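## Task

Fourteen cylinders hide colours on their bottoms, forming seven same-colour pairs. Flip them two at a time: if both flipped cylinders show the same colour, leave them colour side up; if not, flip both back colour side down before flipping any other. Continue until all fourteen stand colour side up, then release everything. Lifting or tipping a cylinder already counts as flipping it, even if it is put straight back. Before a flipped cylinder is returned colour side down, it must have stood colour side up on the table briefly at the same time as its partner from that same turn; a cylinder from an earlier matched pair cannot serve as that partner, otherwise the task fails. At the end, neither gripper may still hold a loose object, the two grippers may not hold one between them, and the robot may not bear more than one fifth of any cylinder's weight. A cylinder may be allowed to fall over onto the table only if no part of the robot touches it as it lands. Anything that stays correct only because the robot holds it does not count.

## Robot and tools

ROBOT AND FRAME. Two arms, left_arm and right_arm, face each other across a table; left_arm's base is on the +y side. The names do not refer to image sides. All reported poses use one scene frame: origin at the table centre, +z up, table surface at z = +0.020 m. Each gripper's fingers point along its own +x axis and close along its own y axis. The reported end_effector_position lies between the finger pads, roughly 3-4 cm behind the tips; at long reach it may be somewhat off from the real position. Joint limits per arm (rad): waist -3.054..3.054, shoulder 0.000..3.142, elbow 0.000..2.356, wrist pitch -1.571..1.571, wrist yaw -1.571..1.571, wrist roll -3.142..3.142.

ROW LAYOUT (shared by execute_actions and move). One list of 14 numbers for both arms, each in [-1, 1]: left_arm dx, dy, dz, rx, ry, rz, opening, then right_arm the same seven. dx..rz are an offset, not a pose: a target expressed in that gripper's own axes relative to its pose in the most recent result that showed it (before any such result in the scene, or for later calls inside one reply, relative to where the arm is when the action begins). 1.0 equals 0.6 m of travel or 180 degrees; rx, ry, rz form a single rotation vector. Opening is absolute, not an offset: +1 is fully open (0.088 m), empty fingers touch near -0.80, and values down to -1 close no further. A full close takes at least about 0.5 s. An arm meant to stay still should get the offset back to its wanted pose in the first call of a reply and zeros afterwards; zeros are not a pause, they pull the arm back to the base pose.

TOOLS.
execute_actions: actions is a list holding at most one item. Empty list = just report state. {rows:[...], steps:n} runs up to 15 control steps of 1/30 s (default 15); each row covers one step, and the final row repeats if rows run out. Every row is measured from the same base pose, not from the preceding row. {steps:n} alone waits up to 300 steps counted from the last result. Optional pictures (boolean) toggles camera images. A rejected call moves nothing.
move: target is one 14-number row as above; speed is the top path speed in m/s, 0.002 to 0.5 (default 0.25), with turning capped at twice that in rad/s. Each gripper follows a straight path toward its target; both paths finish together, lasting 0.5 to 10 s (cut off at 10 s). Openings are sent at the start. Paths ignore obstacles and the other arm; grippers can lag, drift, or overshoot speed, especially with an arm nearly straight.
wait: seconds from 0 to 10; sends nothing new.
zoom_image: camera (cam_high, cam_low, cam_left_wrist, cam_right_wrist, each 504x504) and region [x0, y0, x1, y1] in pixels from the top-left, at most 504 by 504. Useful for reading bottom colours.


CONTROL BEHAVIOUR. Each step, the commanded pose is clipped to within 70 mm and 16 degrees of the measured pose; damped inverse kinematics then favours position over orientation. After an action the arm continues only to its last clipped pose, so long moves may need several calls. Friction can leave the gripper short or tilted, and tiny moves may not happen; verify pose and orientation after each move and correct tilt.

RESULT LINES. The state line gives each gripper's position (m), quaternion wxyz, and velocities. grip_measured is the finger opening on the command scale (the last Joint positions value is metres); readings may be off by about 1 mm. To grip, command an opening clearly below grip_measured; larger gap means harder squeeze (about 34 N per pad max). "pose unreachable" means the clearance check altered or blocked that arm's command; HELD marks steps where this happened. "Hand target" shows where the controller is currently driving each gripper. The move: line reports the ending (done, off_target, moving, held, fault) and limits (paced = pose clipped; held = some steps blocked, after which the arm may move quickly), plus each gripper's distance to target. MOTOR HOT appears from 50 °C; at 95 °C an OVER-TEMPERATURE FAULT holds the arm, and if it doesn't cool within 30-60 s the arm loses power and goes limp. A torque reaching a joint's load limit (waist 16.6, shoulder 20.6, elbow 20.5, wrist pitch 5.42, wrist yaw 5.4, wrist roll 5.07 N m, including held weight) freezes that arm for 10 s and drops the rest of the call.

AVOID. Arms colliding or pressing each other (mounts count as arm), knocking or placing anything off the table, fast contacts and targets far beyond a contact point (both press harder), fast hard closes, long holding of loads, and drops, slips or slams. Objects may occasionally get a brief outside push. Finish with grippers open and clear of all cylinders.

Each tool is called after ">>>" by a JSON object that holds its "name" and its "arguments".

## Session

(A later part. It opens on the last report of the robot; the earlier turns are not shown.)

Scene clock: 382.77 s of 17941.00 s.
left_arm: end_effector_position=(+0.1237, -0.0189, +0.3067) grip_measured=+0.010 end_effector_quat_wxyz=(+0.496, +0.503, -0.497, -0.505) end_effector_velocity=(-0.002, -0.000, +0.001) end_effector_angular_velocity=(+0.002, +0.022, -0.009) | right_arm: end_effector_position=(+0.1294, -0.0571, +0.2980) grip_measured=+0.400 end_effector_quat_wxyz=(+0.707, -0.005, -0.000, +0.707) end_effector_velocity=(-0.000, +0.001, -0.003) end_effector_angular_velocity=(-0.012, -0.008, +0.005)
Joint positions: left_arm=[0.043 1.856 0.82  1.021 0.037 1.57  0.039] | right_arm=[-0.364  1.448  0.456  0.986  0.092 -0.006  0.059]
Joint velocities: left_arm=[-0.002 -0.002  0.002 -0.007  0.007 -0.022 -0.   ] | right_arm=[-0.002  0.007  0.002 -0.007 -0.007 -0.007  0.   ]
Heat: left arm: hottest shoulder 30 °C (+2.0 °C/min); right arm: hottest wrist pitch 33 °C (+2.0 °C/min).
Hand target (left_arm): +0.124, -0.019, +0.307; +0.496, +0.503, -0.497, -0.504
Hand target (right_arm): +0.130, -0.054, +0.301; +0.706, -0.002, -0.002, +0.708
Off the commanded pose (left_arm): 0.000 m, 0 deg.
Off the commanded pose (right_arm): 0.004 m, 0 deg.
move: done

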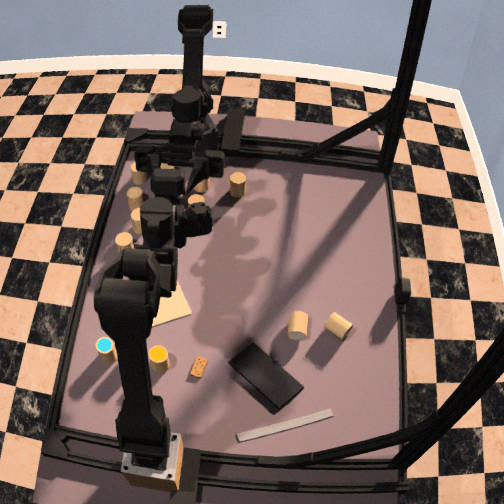

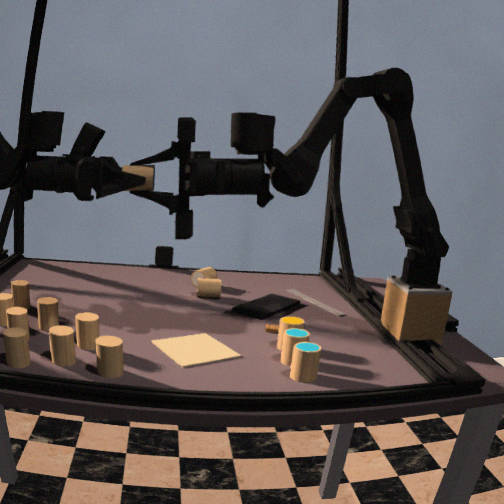

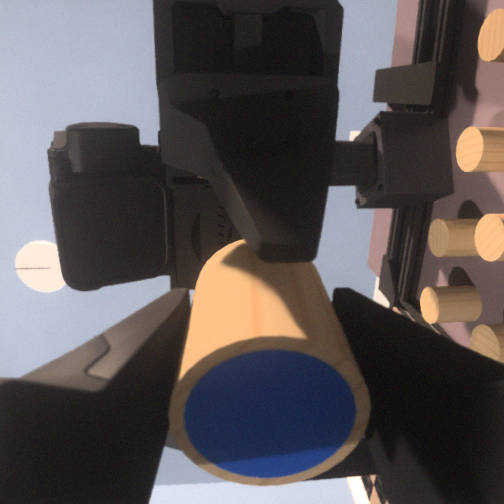

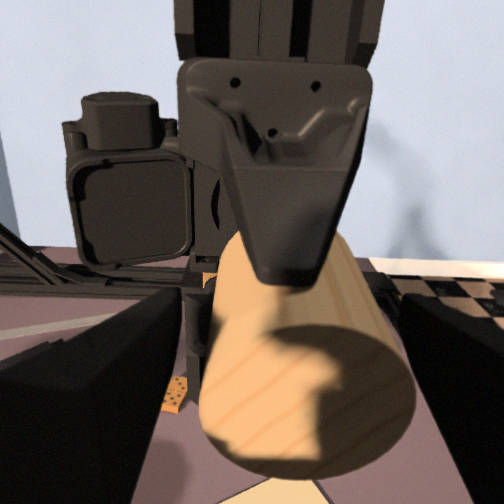

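>>> {"name": "execute_actions", "arguments": {"actions": [{"rows":[[0,0,0,0,0,0,-0.3,0,0,0,0,0,0,-0.3]],"steps":10}], "pictures": false}}

>>> {"name": "move", "arguments": {"target": [-0.06,0,0,0,0,0,0.5,-0.06,0,0,0,0,0,-0.3], "speed": 0.1}}

>>> {"name": "move", "arguments": {"target": [-0.326,-0.246,-0.013,0,0,-0.491,0.5,-0.067,0.319,-0.333,0,0.498,0,-0.3], "speed": 0.4}}

Scene clock: 393.67 s of 17941.00 s.
left_arm: end_effector_position=(+0.1240, -0.0188, +0.3060) grip_measured=+0.010 end_effector_quat_wxyz=(+0.496, +0.504, -0.496, -0.505) end_effector_velocity=(-0.003, +0.001, -0.001) end_effector_angular_velocity=(+0.007, +0.007, +0.000) | right_arm: end_effector_position=(+0.1291, -0.0567, +0.2980) grip_measured=+0.000 end_effector_quat_wxyz=(+0.706, -0.005, -0.000, +0.708) end_effector_velocity=(-0.000, -0.001, -0.004) end_effector_angular_velocity=(-0.012, +0.006, +0.005)
Joint positions: left_arm=[0.043 1.857 0.82  1.021 0.036 1.57  0.039] | right_arm=[-0.364  1.45   0.457  0.987  0.091 -0.006  0.039]
Joint velocities: left_arm=[-0.007 -0.002 -0.002 -0.007 -0.007 -0.007 -0.   ] | right_arm=[-0.002 -0.002 -0.007 -0.007 -0.007  0.007 -0.   ]
Heat: left arm: hottest shoulder 31 °C (+3.0 °C/min); right arm: hottest wrist pitch 34 °C (+3.0 °C/min).
Hand target (left_arm): +0.124, -0.019, +0.307; +0.496, +0.503, -0.496, -0.505
Hand target (right_arm): +0.129, -0.057, +0.298; +0.707, -0.005, -0.000, +0.707
Off the commanded pose (left_arm): 0.001 m, 0 deg.
Off the commanded pose (right_arm): 0.001 m, 0 deg.
Steps of this call (steps 1 to 317: nothing new was sent; steps 318 to 327: all 10 steps of this action). Readings (end_effector_position):
318: left_arm (+0.1237, -0.0188, +0.3061) | right_arm (+0.1295, -0.0567, +0.2980)
319: left_arm (+0.1237, -0.0188, +0.3061) | right_arm (+0.1295, -0.0567, +0.2980)
321: left_arm (+0.1240, -0.0188, +0.3061) | right_arm (+0.1292, -0.0567, +0.2980)
325: left_arm (+0.1240, -0.0188, +0.3061) | right_arm (+0.1292, -0.0567, +0.2980)
327: the state above

Scene clock: 394.70 s of 17941.00 s.
left_arm: end_effector_position=(+0.1232, +0.0146, +0.3043) grip_measured=+0.500 end_effector_quat_wxyz=(+0.494, +0.505, -0.494, -0.507) end_effector_velocity=(-0.000, +0.003, -0.003) end_effector_angular_velocity=(+0.012, -0.007, +0.005) | right_arm: end_effector_position=(+0.1290, -0.0899, +0.2979) grip_measured=+0.000 end_effector_quat_wxyz=(+0.706, -0.006, +0.001, +0.708) end_effector_velocity=(-0.000, -0.001, +0.000) end_effector_angular_velocity=(-0.007, -0.008, +0.005)
Joint positions: left_arm=[0.044 1.754 0.679 1.052 0.037 1.57  0.063] | right_arm=[-0.349  1.292  0.346  0.937  0.104 -0.006  0.039]
Joint velocities: left_arm=[-0.002 -0.007 -0.012 -0.007 -0.007  0.007  0.   ] | right_arm=[-0.002 -0.012  0.002 -0.022 -0.007 -0.007  0.   ]
Heat: left arm: hottest shoulder 31 °C (+3.0 °C/min); right arm: hottest wrist pitch 34 °C (+4.0 °C/min).
Hand target (left_arm): +0.124, +0.017, +0.307; +0.496, +0.503, -0.496, -0.505
Hand target (right_arm): +0.129, -0.093, +0.298; +0.706, -0.005, -0.000, +0.708
Off the commanded pose (left_arm): 0.004 m, 0 deg.
Off the commanded pose (right_arm): 0.003 m, 0 deg.
move: done

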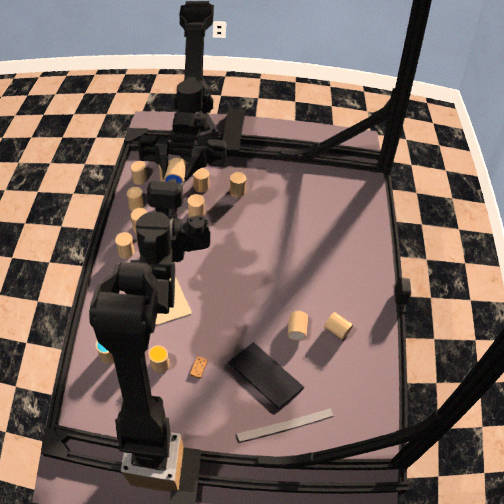

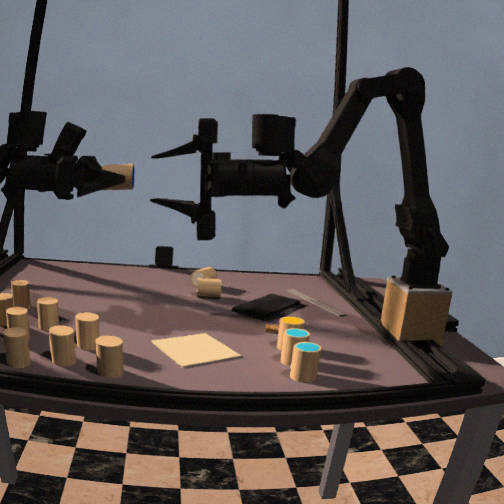

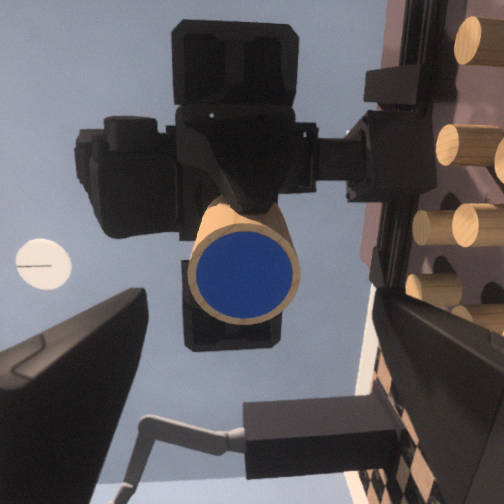

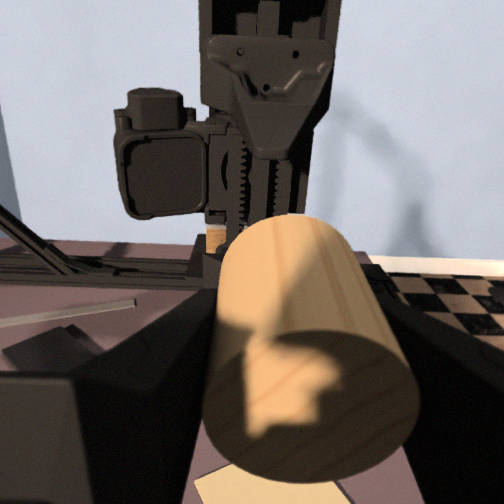

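Scene clock: 397.27 s of 17941.00 s.
left_arm: end_effector_position=(+0.1299, +0.2164, +0.1604) grip_measured=+0.500 end_effector_quat_wxyz=(+0.001, +0.706, -0.000, -0.708) end_effector_velocity=(+0.000, +0.005, +0.000) end_effector_angular_velocity=(+0.023, -0.006, +0.020) | right_arm: end_effector_position=(-0.0582, -0.1335, +0.0976) grip_measured=+0.000 end_effector_quat_wxyz=(+0.502, -0.500, +0.502, +0.496) end_effector_velocity=(+0.002, -0.004, -0.000) end_effector_angular_velocity=(-0.022, -0.006, +0.005)
Joint positions: left_arm=[ 0.079  1.62   0.875 -0.824  0.003  1.639  0.063] | right_arm=[ 0.134  2.113  1.376 -0.84  -0.     0.6    0.039]
Joint velocities: left_arm=[-0.002 -0.002 -0.002 -0.022 -0.007 -0.022  0.   ] | right_arm=[-0.002  0.002  0.002 -0.022 -0.007 -0.007 -0.   ]
Heat: left arm: hottest shoulder 31 °C (+3.0 °C/min); right arm: hottest wrist pitch 34 °C (+4.0 °C/min).
Hand target (left_arm): +0.131, +0.214, +0.162; +0.003, +0.707, -0.001, -0.707
Hand target (right_arm): -0.060, -0.132, +0.096; +0.500, -0.500, +0.504, +0.495
Off the commanded pose (left_arm): 0.003 m, 0 deg.
Off the commanded pose (right_arm): 0.003 m, 1 deg.
move: done

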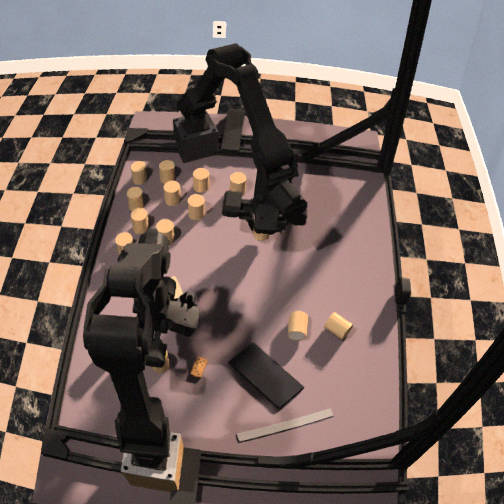

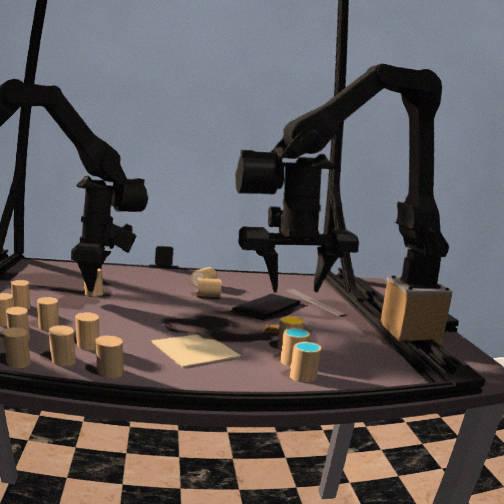

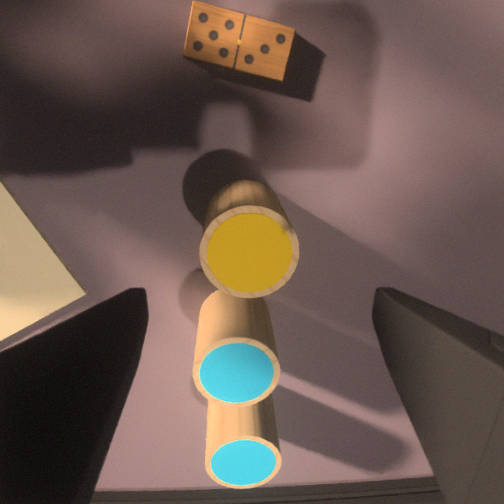

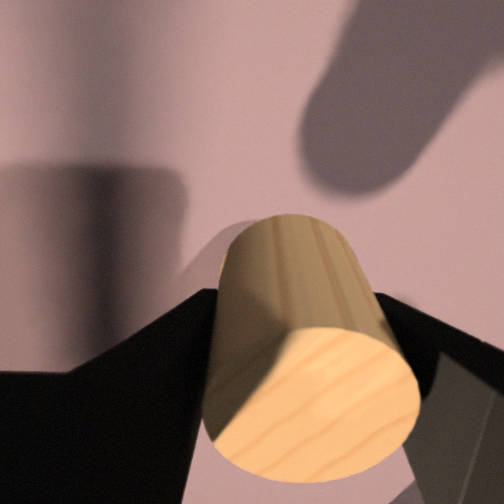

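>>> {"name": "move", "arguments": {"target": [0.148,0,0.001,0,0,0,0.5,0.042,0,0,0,0.02,0,-0.3], "speed": 0.1}}

>>> {"name": "move", "arguments": {"target": [0,0,0,0,0,0,-0.3,0,0,0,0,0,0,0.5]}}

Scene clock: 404.30 s of 17941.00 s.
left_arm: end_effector_position=(+0.1300, +0.2138, +0.0735) grip_measured=+0.500 end_effector_quat_wxyz=(+0.004, +0.706, -0.003, -0.708) end_effector_velocity=(+0.000, +0.004, -0.002) end_effector_angular_velocity=(+0.018, -0.006, -0.010) | right_arm: end_effector_position=(-0.0573, -0.1353, +0.0775) grip_measured=+0.000 end_effector_quat_wxyz=(+0.487, -0.513, +0.516, +0.482) end_effector_velocity=(-0.002, -0.000, +0.000) end_effector_angular_velocity=(+0.002, +0.010, -0.005)
Joint positions: left_arm=[ 0.079  1.869  0.73  -0.421  0.003  1.638  0.063] | right_arm=[ 0.123  2.177  1.39  -0.835 -0.031  0.587  0.039]
Joint velocities: left_arm=[-0.002  0.007 -0.002 -0.007 -0.007  0.007 -0.   ] | right_arm=[ 0.002 -0.002 -0.002  0.007 -0.007  0.007 -0.   ]
Heat: left arm: hottest shoulder 30 °C (+2.0 °C/min); right arm: hottest elbow 33 °C (+3.0 °C/min).
Hand target (left_arm): +0.129, +0.216, +0.071; +0.001, +0.706, -0.000, -0.708
Hand target (right_arm): -0.058, -0.134, +0.072; +0.486, -0.515, +0.518, +0.480
Off the commanded pose (left_arm): 0.003 m, 0 deg.
Off the commanded pose (right_arm): 0.005 m, 0 deg.
move: done

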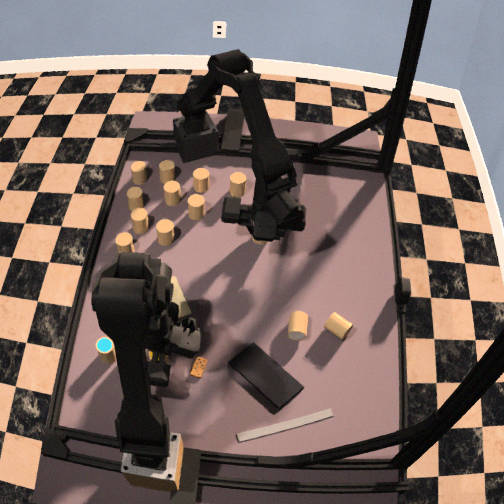

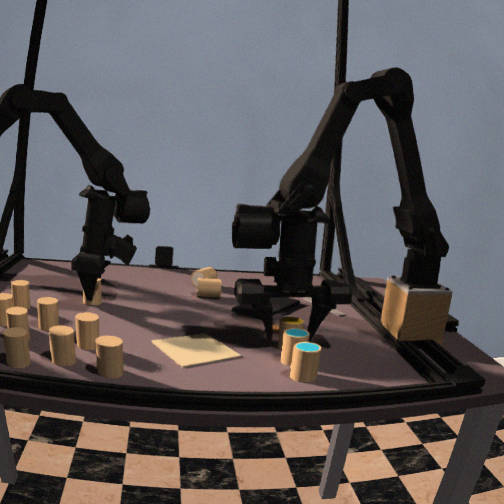

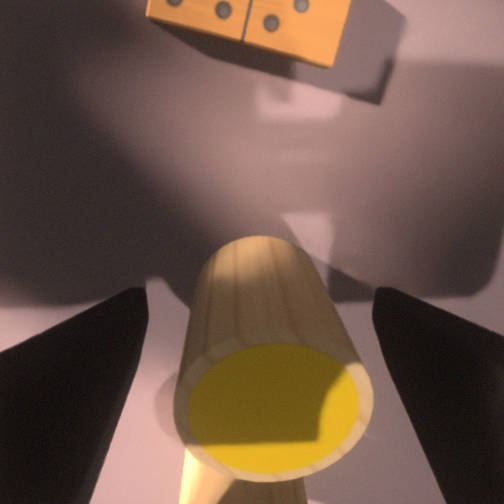

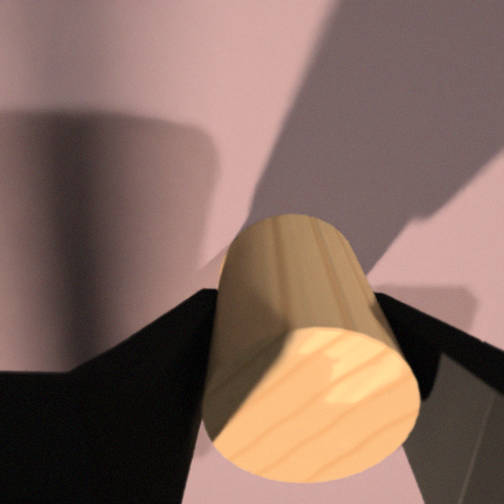

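Scene clock: 404.90 s of 17941.00 s.
left_arm: end_effector_position=(+0.1300, +0.2139, +0.0734) grip_measured=+0.011 end_effector_quat_wxyz=(+0.004, +0.706, -0.003, -0.708) end_effector_velocity=(+0.000, +0.000, +0.001) end_effector_angular_velocity=(+0.003, -0.007, +0.005) | right_arm: end_effector_position=(-0.0573, -0.1353, +0.0775) grip_measured=+0.499 end_effector_quat_wxyz=(+0.487, -0.513, +0.516, +0.482) end_effector_velocity=(+0.001, -0.002, +0.000) end_effector_angular_velocity=(-0.010, +0.002, -0.010)
Joint positions: left_arm=[ 0.079  1.87   0.73  -0.421  0.003  1.638  0.04 ] | right_arm=[ 0.123  2.177  1.39  -0.835 -0.031  0.587  0.063]
Joint velocities: left_arm=[-0.002 -0.002  0.002 -0.007 -0.007 -0.007 -0.   ] | right_arm=[-0.002 -0.002 -0.002 -0.007 -0.007  0.007  0.   ]
Heat: left arm: hottest shoulder 30 °C (+2.0 °C/min); right arm: hottest elbow 33 °C (+3.0 °C/min).
Hand target (left_arm): +0.130, +0.214, +0.073; +0.004, +0.706, -0.003, -0.708
Hand target (right_arm): -0.057, -0.135, +0.078; +0.487, -0.513, +0.516, +0.482
Off the commanded pose (left_arm): 0.000 m, 0 deg.
Off the commanded pose (right_arm): 0.000 m, 0 deg.
move: done

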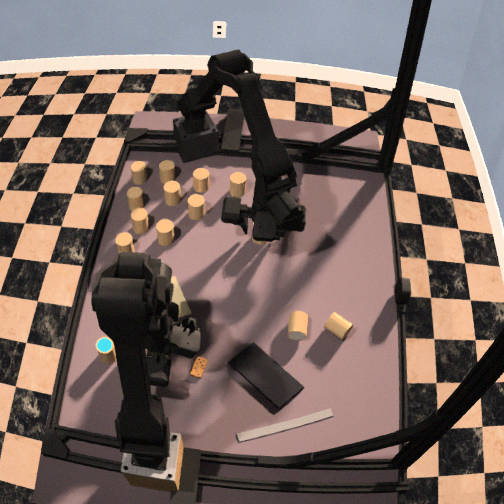

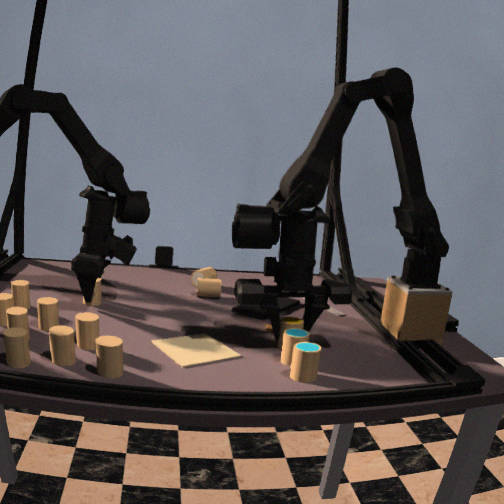

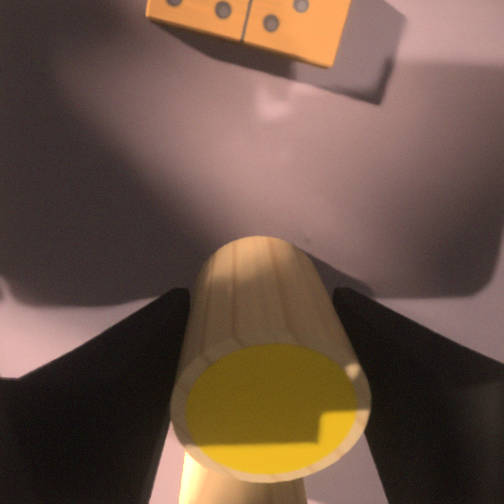

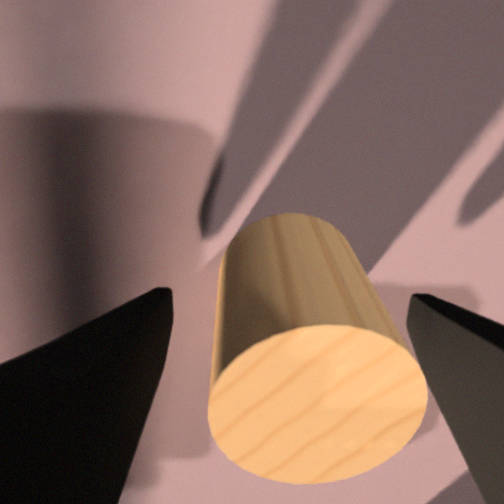

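>>> {"name": "move", "arguments": {"target": [-0.12,0,0,0,0,0,-0.3,-0.12,0,-0.007,0,-0.022,0,0.5]}}

>>> {"name": "move", "arguments": {"target": [-0.282,0.277,0.009,0,0,0.513,-0.3,-0.26,-0.31,0.123,0,-0.512,0,0.5], "speed": 0.4}}

Scene clock: 415.17 s of 17941.00 s.
left_arm: end_effector_position=(+0.1297, +0.2190, +0.1409) grip_measured=+0.010 end_effector_quat_wxyz=(-0.002, +0.706, +0.004, -0.708) end_effector_velocity=(+0.000, +0.005, +0.001) end_effector_angular_velocity=(+0.018, -0.006, +0.005) | right_arm: end_effector_position=(-0.0560, -0.1379, +0.1430) grip_measured=+0.500 end_effector_quat_wxyz=(+0.502, -0.503, +0.502, +0.493) end_effector_velocity=(+0.003, -0.005, +0.000) end_effector_angular_velocity=(-0.022, -0.006, -0.010)
Joint positions: left_arm=[ 0.079  1.662  0.831 -0.748  0.003  1.638  0.039] | right_arm=[ 0.137  2.031  1.447 -1.     0.003  0.602  0.064]
Joint velocities: left_arm=[-0.002 -0.007 -0.002 -0.022 -0.007 -0.007 -0.   ] | right_arm=[-0.002 -0.002 -0.002 -0.022 -0.007  0.007 -0.   ]
Heat: left arm: hottest shoulder 30 °C (+1.0 °C/min); right arm: hottest elbow 32 °C (+0.0 °C/min).
Hand target (left_arm): +0.130, +0.215, +0.146; +0.004, +0.706, -0.003, -0.708
Hand target (right_arm): -0.058, -0.135, +0.150; +0.504, -0.496, +0.499, +0.500
Off the commanded pose (left_arm): 0.006 m, 1 deg.
Off the commanded pose (right_arm): 0.007 m, 1 deg.
move: done

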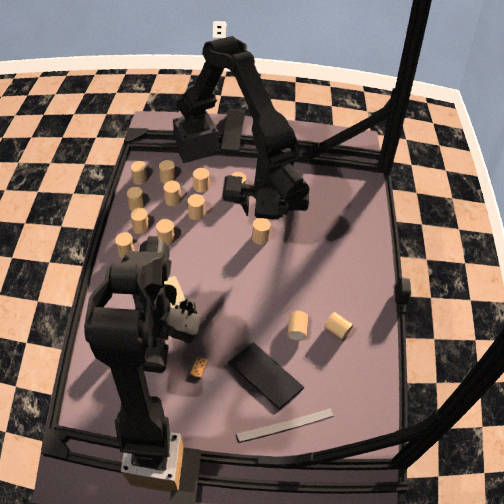

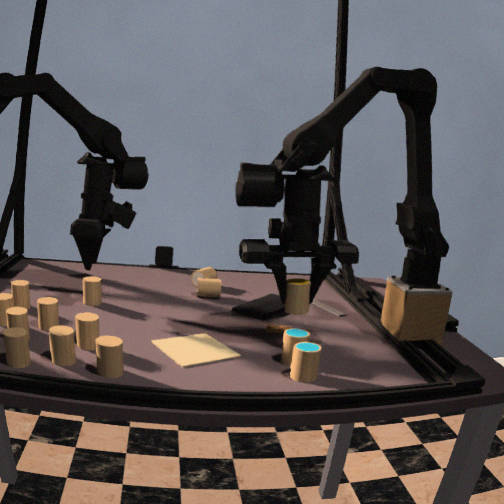

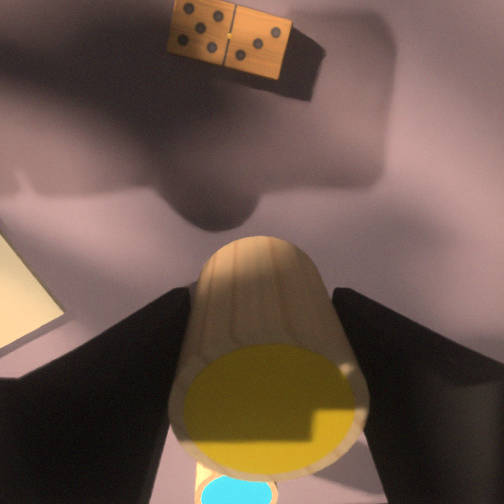

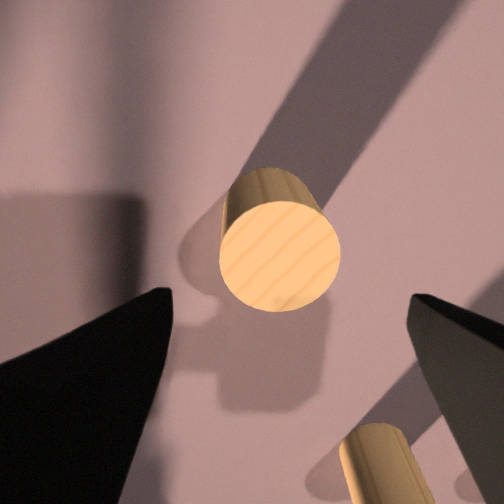

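Scene clock: 417.77 s of 17941.00 s.
left_arm: end_effector_position=(+0.1254, +0.0542, +0.3045) grip_measured=+0.009 end_effector_quat_wxyz=(+0.505, +0.494, -0.504, -0.497) end_effector_velocity=(-0.004, -0.000, -0.005) end_effector_angular_velocity=(+0.017, +0.008, -0.015) | right_arm: end_effector_position=(+0.1268, -0.0626, +0.3095) grip_measured=+0.500 end_effector_quat_wxyz=(+0.705, +0.013, -0.022, +0.708) end_effector_velocity=(-0.000, -0.000, -0.000) end_effector_angular_velocity=(+0.002, -0.007, +0.005)
Joint positions: left_arm=[0.058 1.659 0.508 1.169 0.05  1.567 0.039] | right_arm=[-0.353  1.429  0.437  1.043  0.099 -0.017  0.064]
Joint velocities: left_arm=[-0.007  0.007 -0.002 -0.007  0.007 -0.007  0.   ] | right_arm=[-0.002  0.002 -0.002  0.007 -0.007 -0.007 -0.   ]
Heat: left arm: hottest shoulder 30 °C (+2.0 °C/min); right arm: hottest elbow 32 °C (+0.0 °C/min).
Hand target (left_arm): +0.125, +0.051, +0.308; +0.509, +0.491, -0.507, -0.494
Hand target (right_arm): +0.127, -0.063, +0.303; +0.705, +0.006, -0.018, +0.709
Off the commanded pose (left_arm): 0.005 m, 1 deg.
Off the commanded pose (right_arm): 0.010 m, 1 deg.
move: off_target (right_arm)

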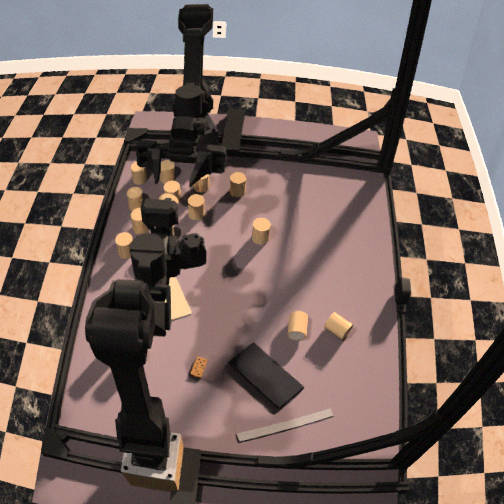

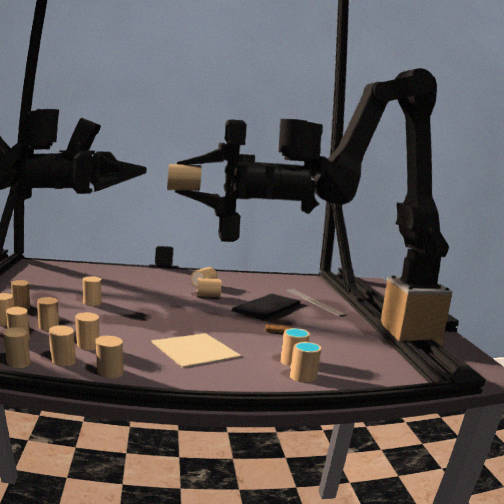

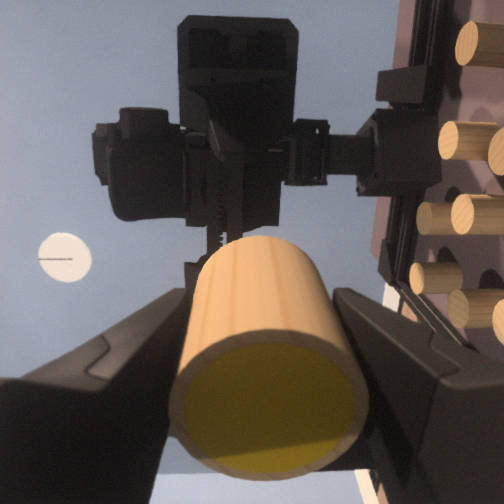

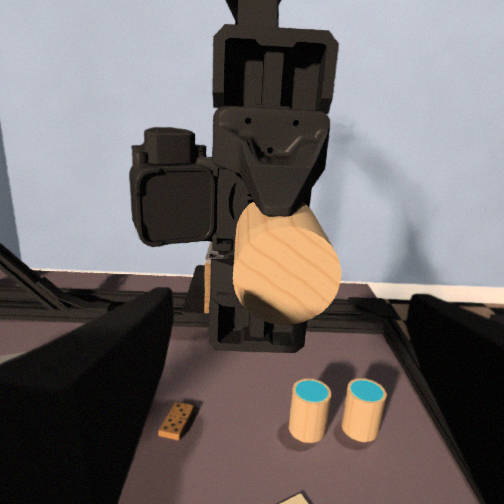

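>>> {"name": "move", "arguments": {"target": [0.135,0.019,0.006,0,0,0,-0.3,0,0,0,0,0,0,0.4], "speed": 0.15}}

Scene clock: 423.17 s of 17941.00 s.
left_arm: end_effector_position=(+0.1227, -0.0234, +0.3142) grip_measured=+0.009 end_effector_quat_wxyz=(+0.503, +0.496, -0.502, -0.499) end_effector_velocity=(-0.000, -0.001, -0.005) end_effector_angular_velocity=(+0.022, +0.008, +0.005) | right_arm: end_effector_position=(+0.1269, -0.0626, +0.3092) grip_measured=+0.400 end_effector_quat_wxyz=(+0.705, +0.013, -0.022, +0.708) end_effector_velocity=(+0.002, -0.000, -0.002) end_effector_angular_velocity=(-0.007, -0.008, -0.010)
Joint positions: left_arm=[0.039 1.864 0.843 1.031 0.031 1.567 0.039] | right_arm=[-0.353  1.43   0.436  1.044  0.099 -0.017  0.059]
Joint velocities: left_arm=[-0.002  0.002  0.002 -0.022 -0.007 -0.007  0.   ] | right_arm=[-0.002 -0.002 -0.002 -0.007  0.007 -0.007  0.   ]
Heat: left arm: hottest shoulder 29 °C (+0.0 °C/min); right arm: hottest elbow 32 °C (+0.0 °C/min).
Hand target (left_arm): +0.122, -0.026, +0.317; +0.505, +0.494, -0.504, -0.497
Hand target (right_arm): +0.127, -0.063, +0.310; +0.706, +0.013, -0.022, +0.708
Off the commanded pose (left_arm): 0.005 m, 0 deg.
Off the commanded pose (right_arm): 0.000 m, 0 deg.
move: done

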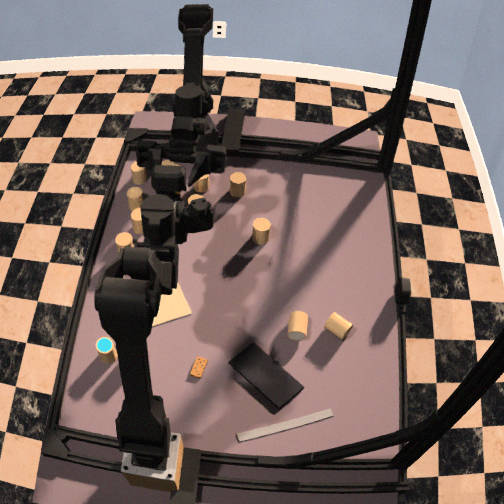

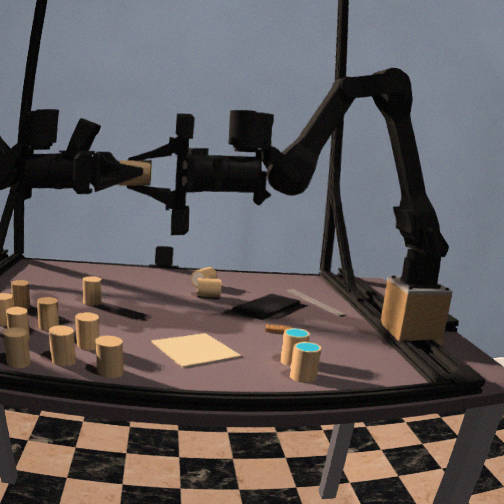

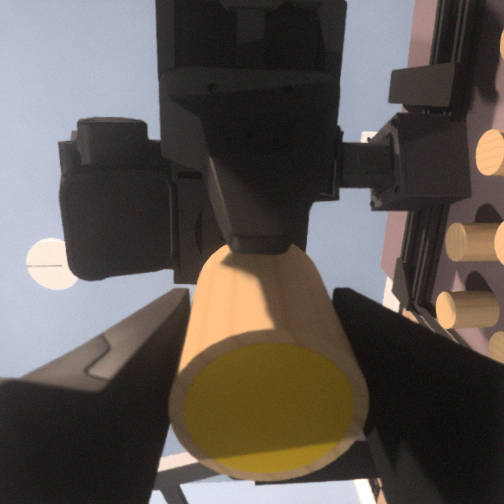

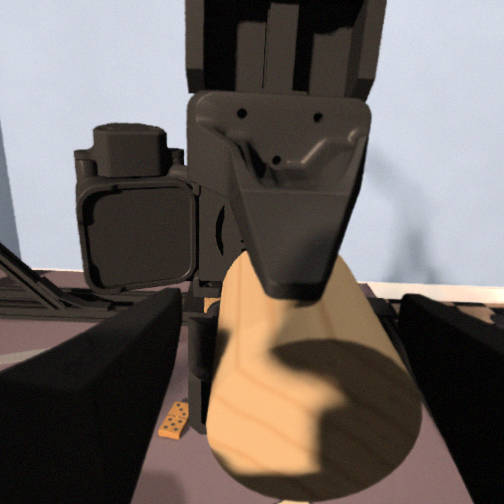

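>>> {"name": "execute_actions", "arguments": {"actions": [{"rows":[[0,0,0,0,0,0,-0.3,0,0,0,0,0,0,-0.3]],"steps":10}], "pictures": false}}

>>> {"name": "move", "arguments": {"target": [-0.13,0,0,0,0,0,0.5,0,0,0,0,0,0,-0.3], "speed": 0.15}}

>>> {"name": "move", "arguments": {"target": [-0.08,0,0,0,0,0,0.5,-0.25,0.315,-0.263,0.003,0.516,0.003,-0.3], "speed": 0.4}}

Scene clock: 435.37 s of 17941.00 s.
left_arm: end_effector_position=(+0.1223, -0.0239, +0.3139) grip_measured=+0.010 end_effector_quat_wxyz=(+0.503, +0.496, -0.502, -0.499) end_effector_velocity=(-0.002, -0.000, -0.003) end_effector_angular_velocity=(+0.017, +0.008, -0.010) | right_arm: end_effector_position=(+0.1270, -0.0626, +0.3091) grip_measured=+0.000 end_effector_quat_wxyz=(+0.706, +0.013, -0.022, +0.708) end_effector_velocity=(-0.000, +0.000, +0.003) end_effector_angular_velocity=(+0.012, -0.006, +0.005)
Joint positions: left_arm=[0.038 1.866 0.844 1.031 0.032 1.567 0.039] | right_arm=[-0.353  1.43   0.436  1.043  0.1   -0.017  0.039]
Joint velocities: left_arm=[-0.002 -0.002  0.002 -0.022  0.007 -0.007 -0.   ] | right_arm=[-0.002 -0.002  0.002  0.007 -0.007 -0.007 -0.   ]
Heat: left arm: hottest shoulder 30 °C (+0.0 °C/min); right arm: hottest wrist pitch 33 °C (+0.0 °C/min).
Hand target (left_arm): +0.123, -0.023, +0.314; +0.503, +0.496, -0.502, -0.499
Hand target (right_arm): +0.127, -0.063, +0.309; +0.705, +0.013, -0.022, +0.708
Off the commanded pose (left_arm): 0.001 m, 0 deg.
Off the commanded pose (right_arm): 0.000 m, 0 deg.
Steps of this call (steps 1 to 356: nothing new was sent; steps 357 to 366: all 10 steps of this action). Readings (end_effector_position):
357: left_arm (+0.1226, -0.0239, +0.3139) | right_arm (+0.1269, -0.0626, +0.3092)
358: left_arm (+0.1226, -0.0239, +0.3139) | right_arm (+0.1269, -0.0626, +0.3092)
360: left_arm (+0.1223, -0.0239, +0.3139) | right_arm (+0.1270, -0.0626, +0.3092)
364: left_arm (+0.1223, -0.0239, +0.3139) | right_arm (+0.1270, -0.0626, +0.3091)
366: the state above

Scene clock: 436.57 s of 17941.00 s.
left_arm: end_effector_position=(+0.1216, +0.0515, +0.3122) grip_measured=+0.500 end_effector_quat_wxyz=(+0.501, +0.497, -0.501, -0.500) end_effector_velocity=(+0.002, +0.003, -0.000) end_effector_angular_velocity=(-0.002, +0.007, +0.019) | right_arm: end_effector_position=(+0.1271, -0.0627, +0.3089) grip_measured=+0.000 end_effector_quat_wxyz=(+0.706, +0.013, -0.021, +0.708) end_effector_velocity=(-0.000, -0.001, -0.009) end_effector_angular_velocity=(-0.032, -0.011, +0.005)
Joint positions: left_arm=[0.044 1.623 0.534 1.094 0.038 1.567 0.063] | right_arm=[-0.353  1.43   0.436  1.043  0.1   -0.017  0.039]
Joint velocities: left_arm=[-0.002 -0.007 -0.012  0.007 -0.022 -0.007  0.   ] | right_arm=[-0.002  0.002 -0.007 -0.022 -0.007 -0.007 -0.   ]
Heat: left arm: hottest shoulder 30 °C (+0.0 °C/min); right arm: hottest wrist pitch 33 °C (+0.0 °C/min).
Hand target (left_arm): +0.122, +0.054, +0.314; +0.503, +0.496, -0.502, -0.499
Hand target (right_arm): +0.127, -0.063, +0.309; +0.706, +0.013, -0.022, +0.708
Off the commanded pose (left_arm): 0.003 m, 0 deg.
Off the commanded pose (right_arm): 0.000 m, 0 deg.
move: done

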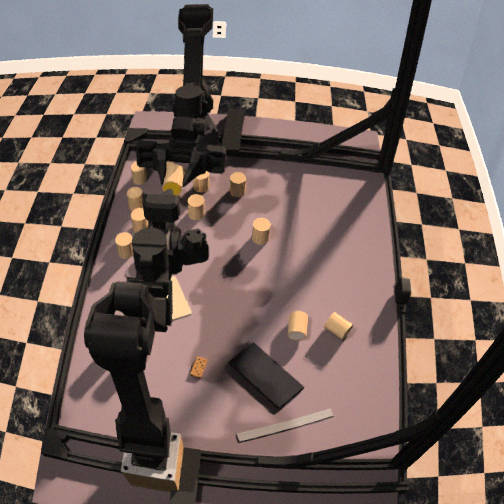

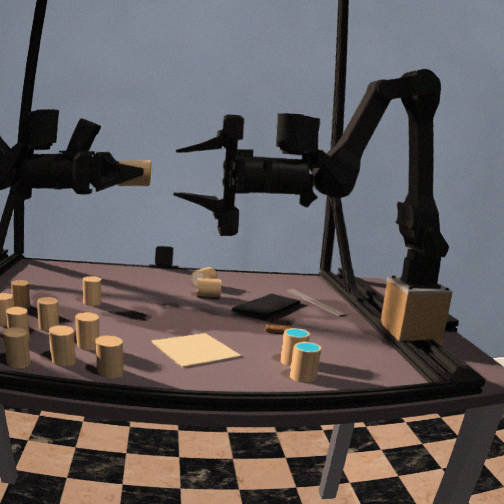

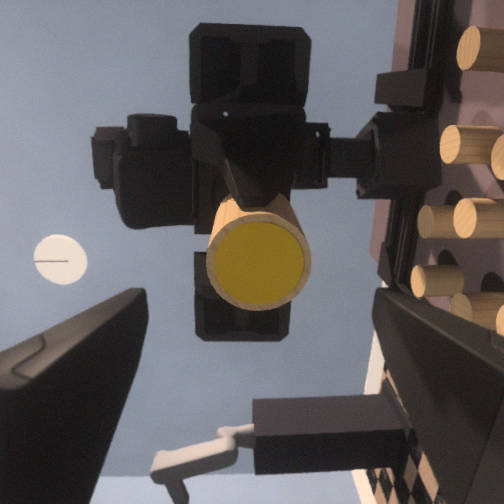

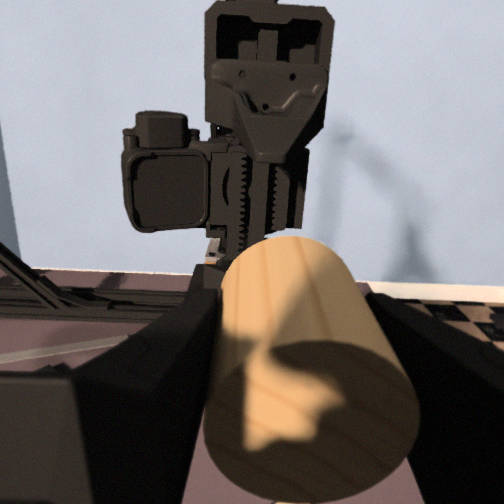

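Scene clock: 439.13 s of 17941.00 s.
left_arm: end_effector_position=(+0.1210, +0.0972, +0.3127) grip_measured=+0.500 end_effector_quat_wxyz=(+0.501, +0.497, -0.501, -0.500) end_effector_velocity=(-0.002, +0.000, -0.001) end_effector_angular_velocity=(+0.012, +0.008, -0.010) | right_arm: end_effector_position=(-0.0573, -0.2064, +0.1413) grip_measured=-0.001 end_effector_quat_wxyz=(+0.500, -0.498, +0.505, +0.497) end_effector_velocity=(+0.007, -0.008, -0.002) end_effector_angular_velocity=(-0.040, -0.025, +0.020)
Joint positions: left_arm=[0.048 1.44  0.364 1.081 0.043 1.567 0.064] | right_arm=[ 0.257  1.836  1.167 -0.904 -0.007  0.723  0.039]
Joint velocities: left_arm=[-0.002 -0.007  0.002 -0.022  0.007 -0.007 -0.   ] | right_arm=[-0.002  0.002 -0.007 -0.037 -0.007 -0.022  0.   ]
Heat: left arm: hottest shoulder 30 °C (+0.0 °C/min); right arm: hottest wrist pitch 33 °C (+0.0 °C/min).
Hand target (left_arm): +0.122, +0.099, +0.312; +0.501, +0.497, -0.501, -0.501
Hand target (right_arm): -0.060, -0.205, +0.141; +0.498, -0.499, +0.506, +0.497
Off the commanded pose (left_arm): 0.002 m, 0 deg.
Off the commanded pose (right_arm): 0.002 m, 1 deg.
move: done

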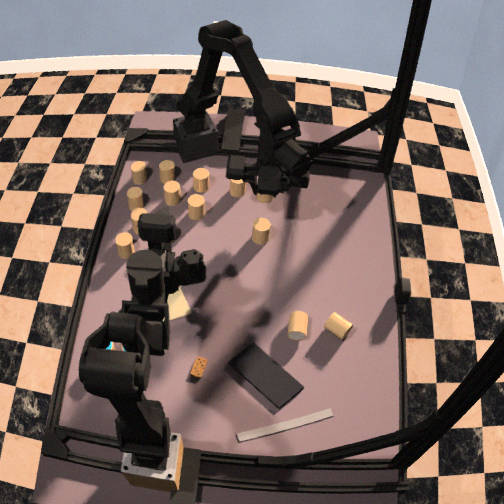

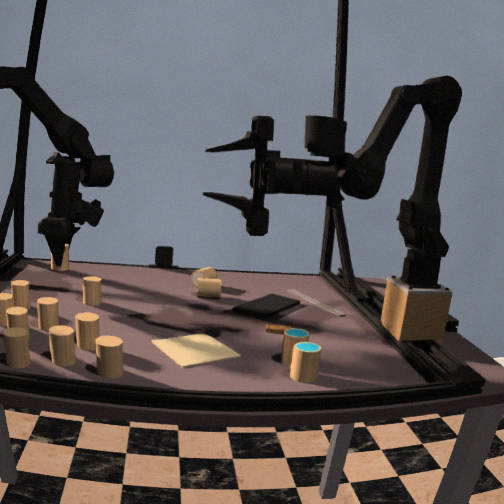

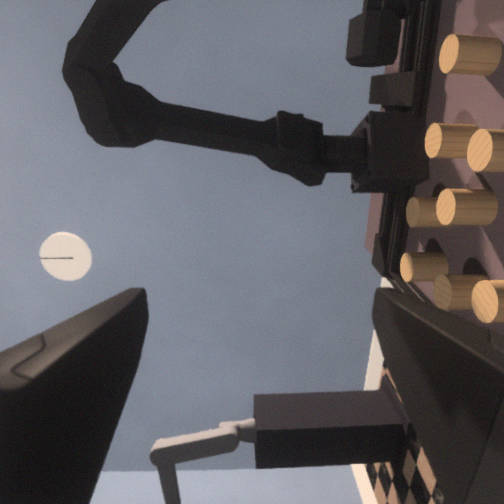

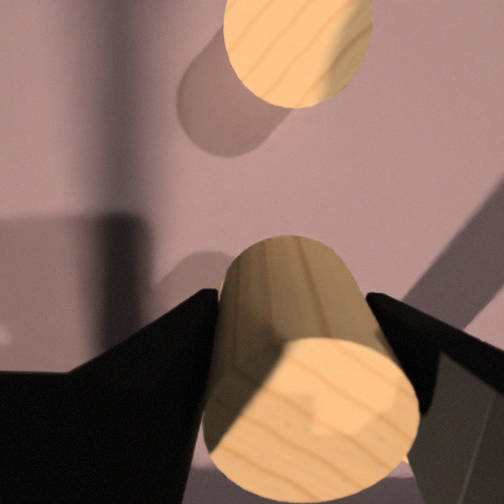

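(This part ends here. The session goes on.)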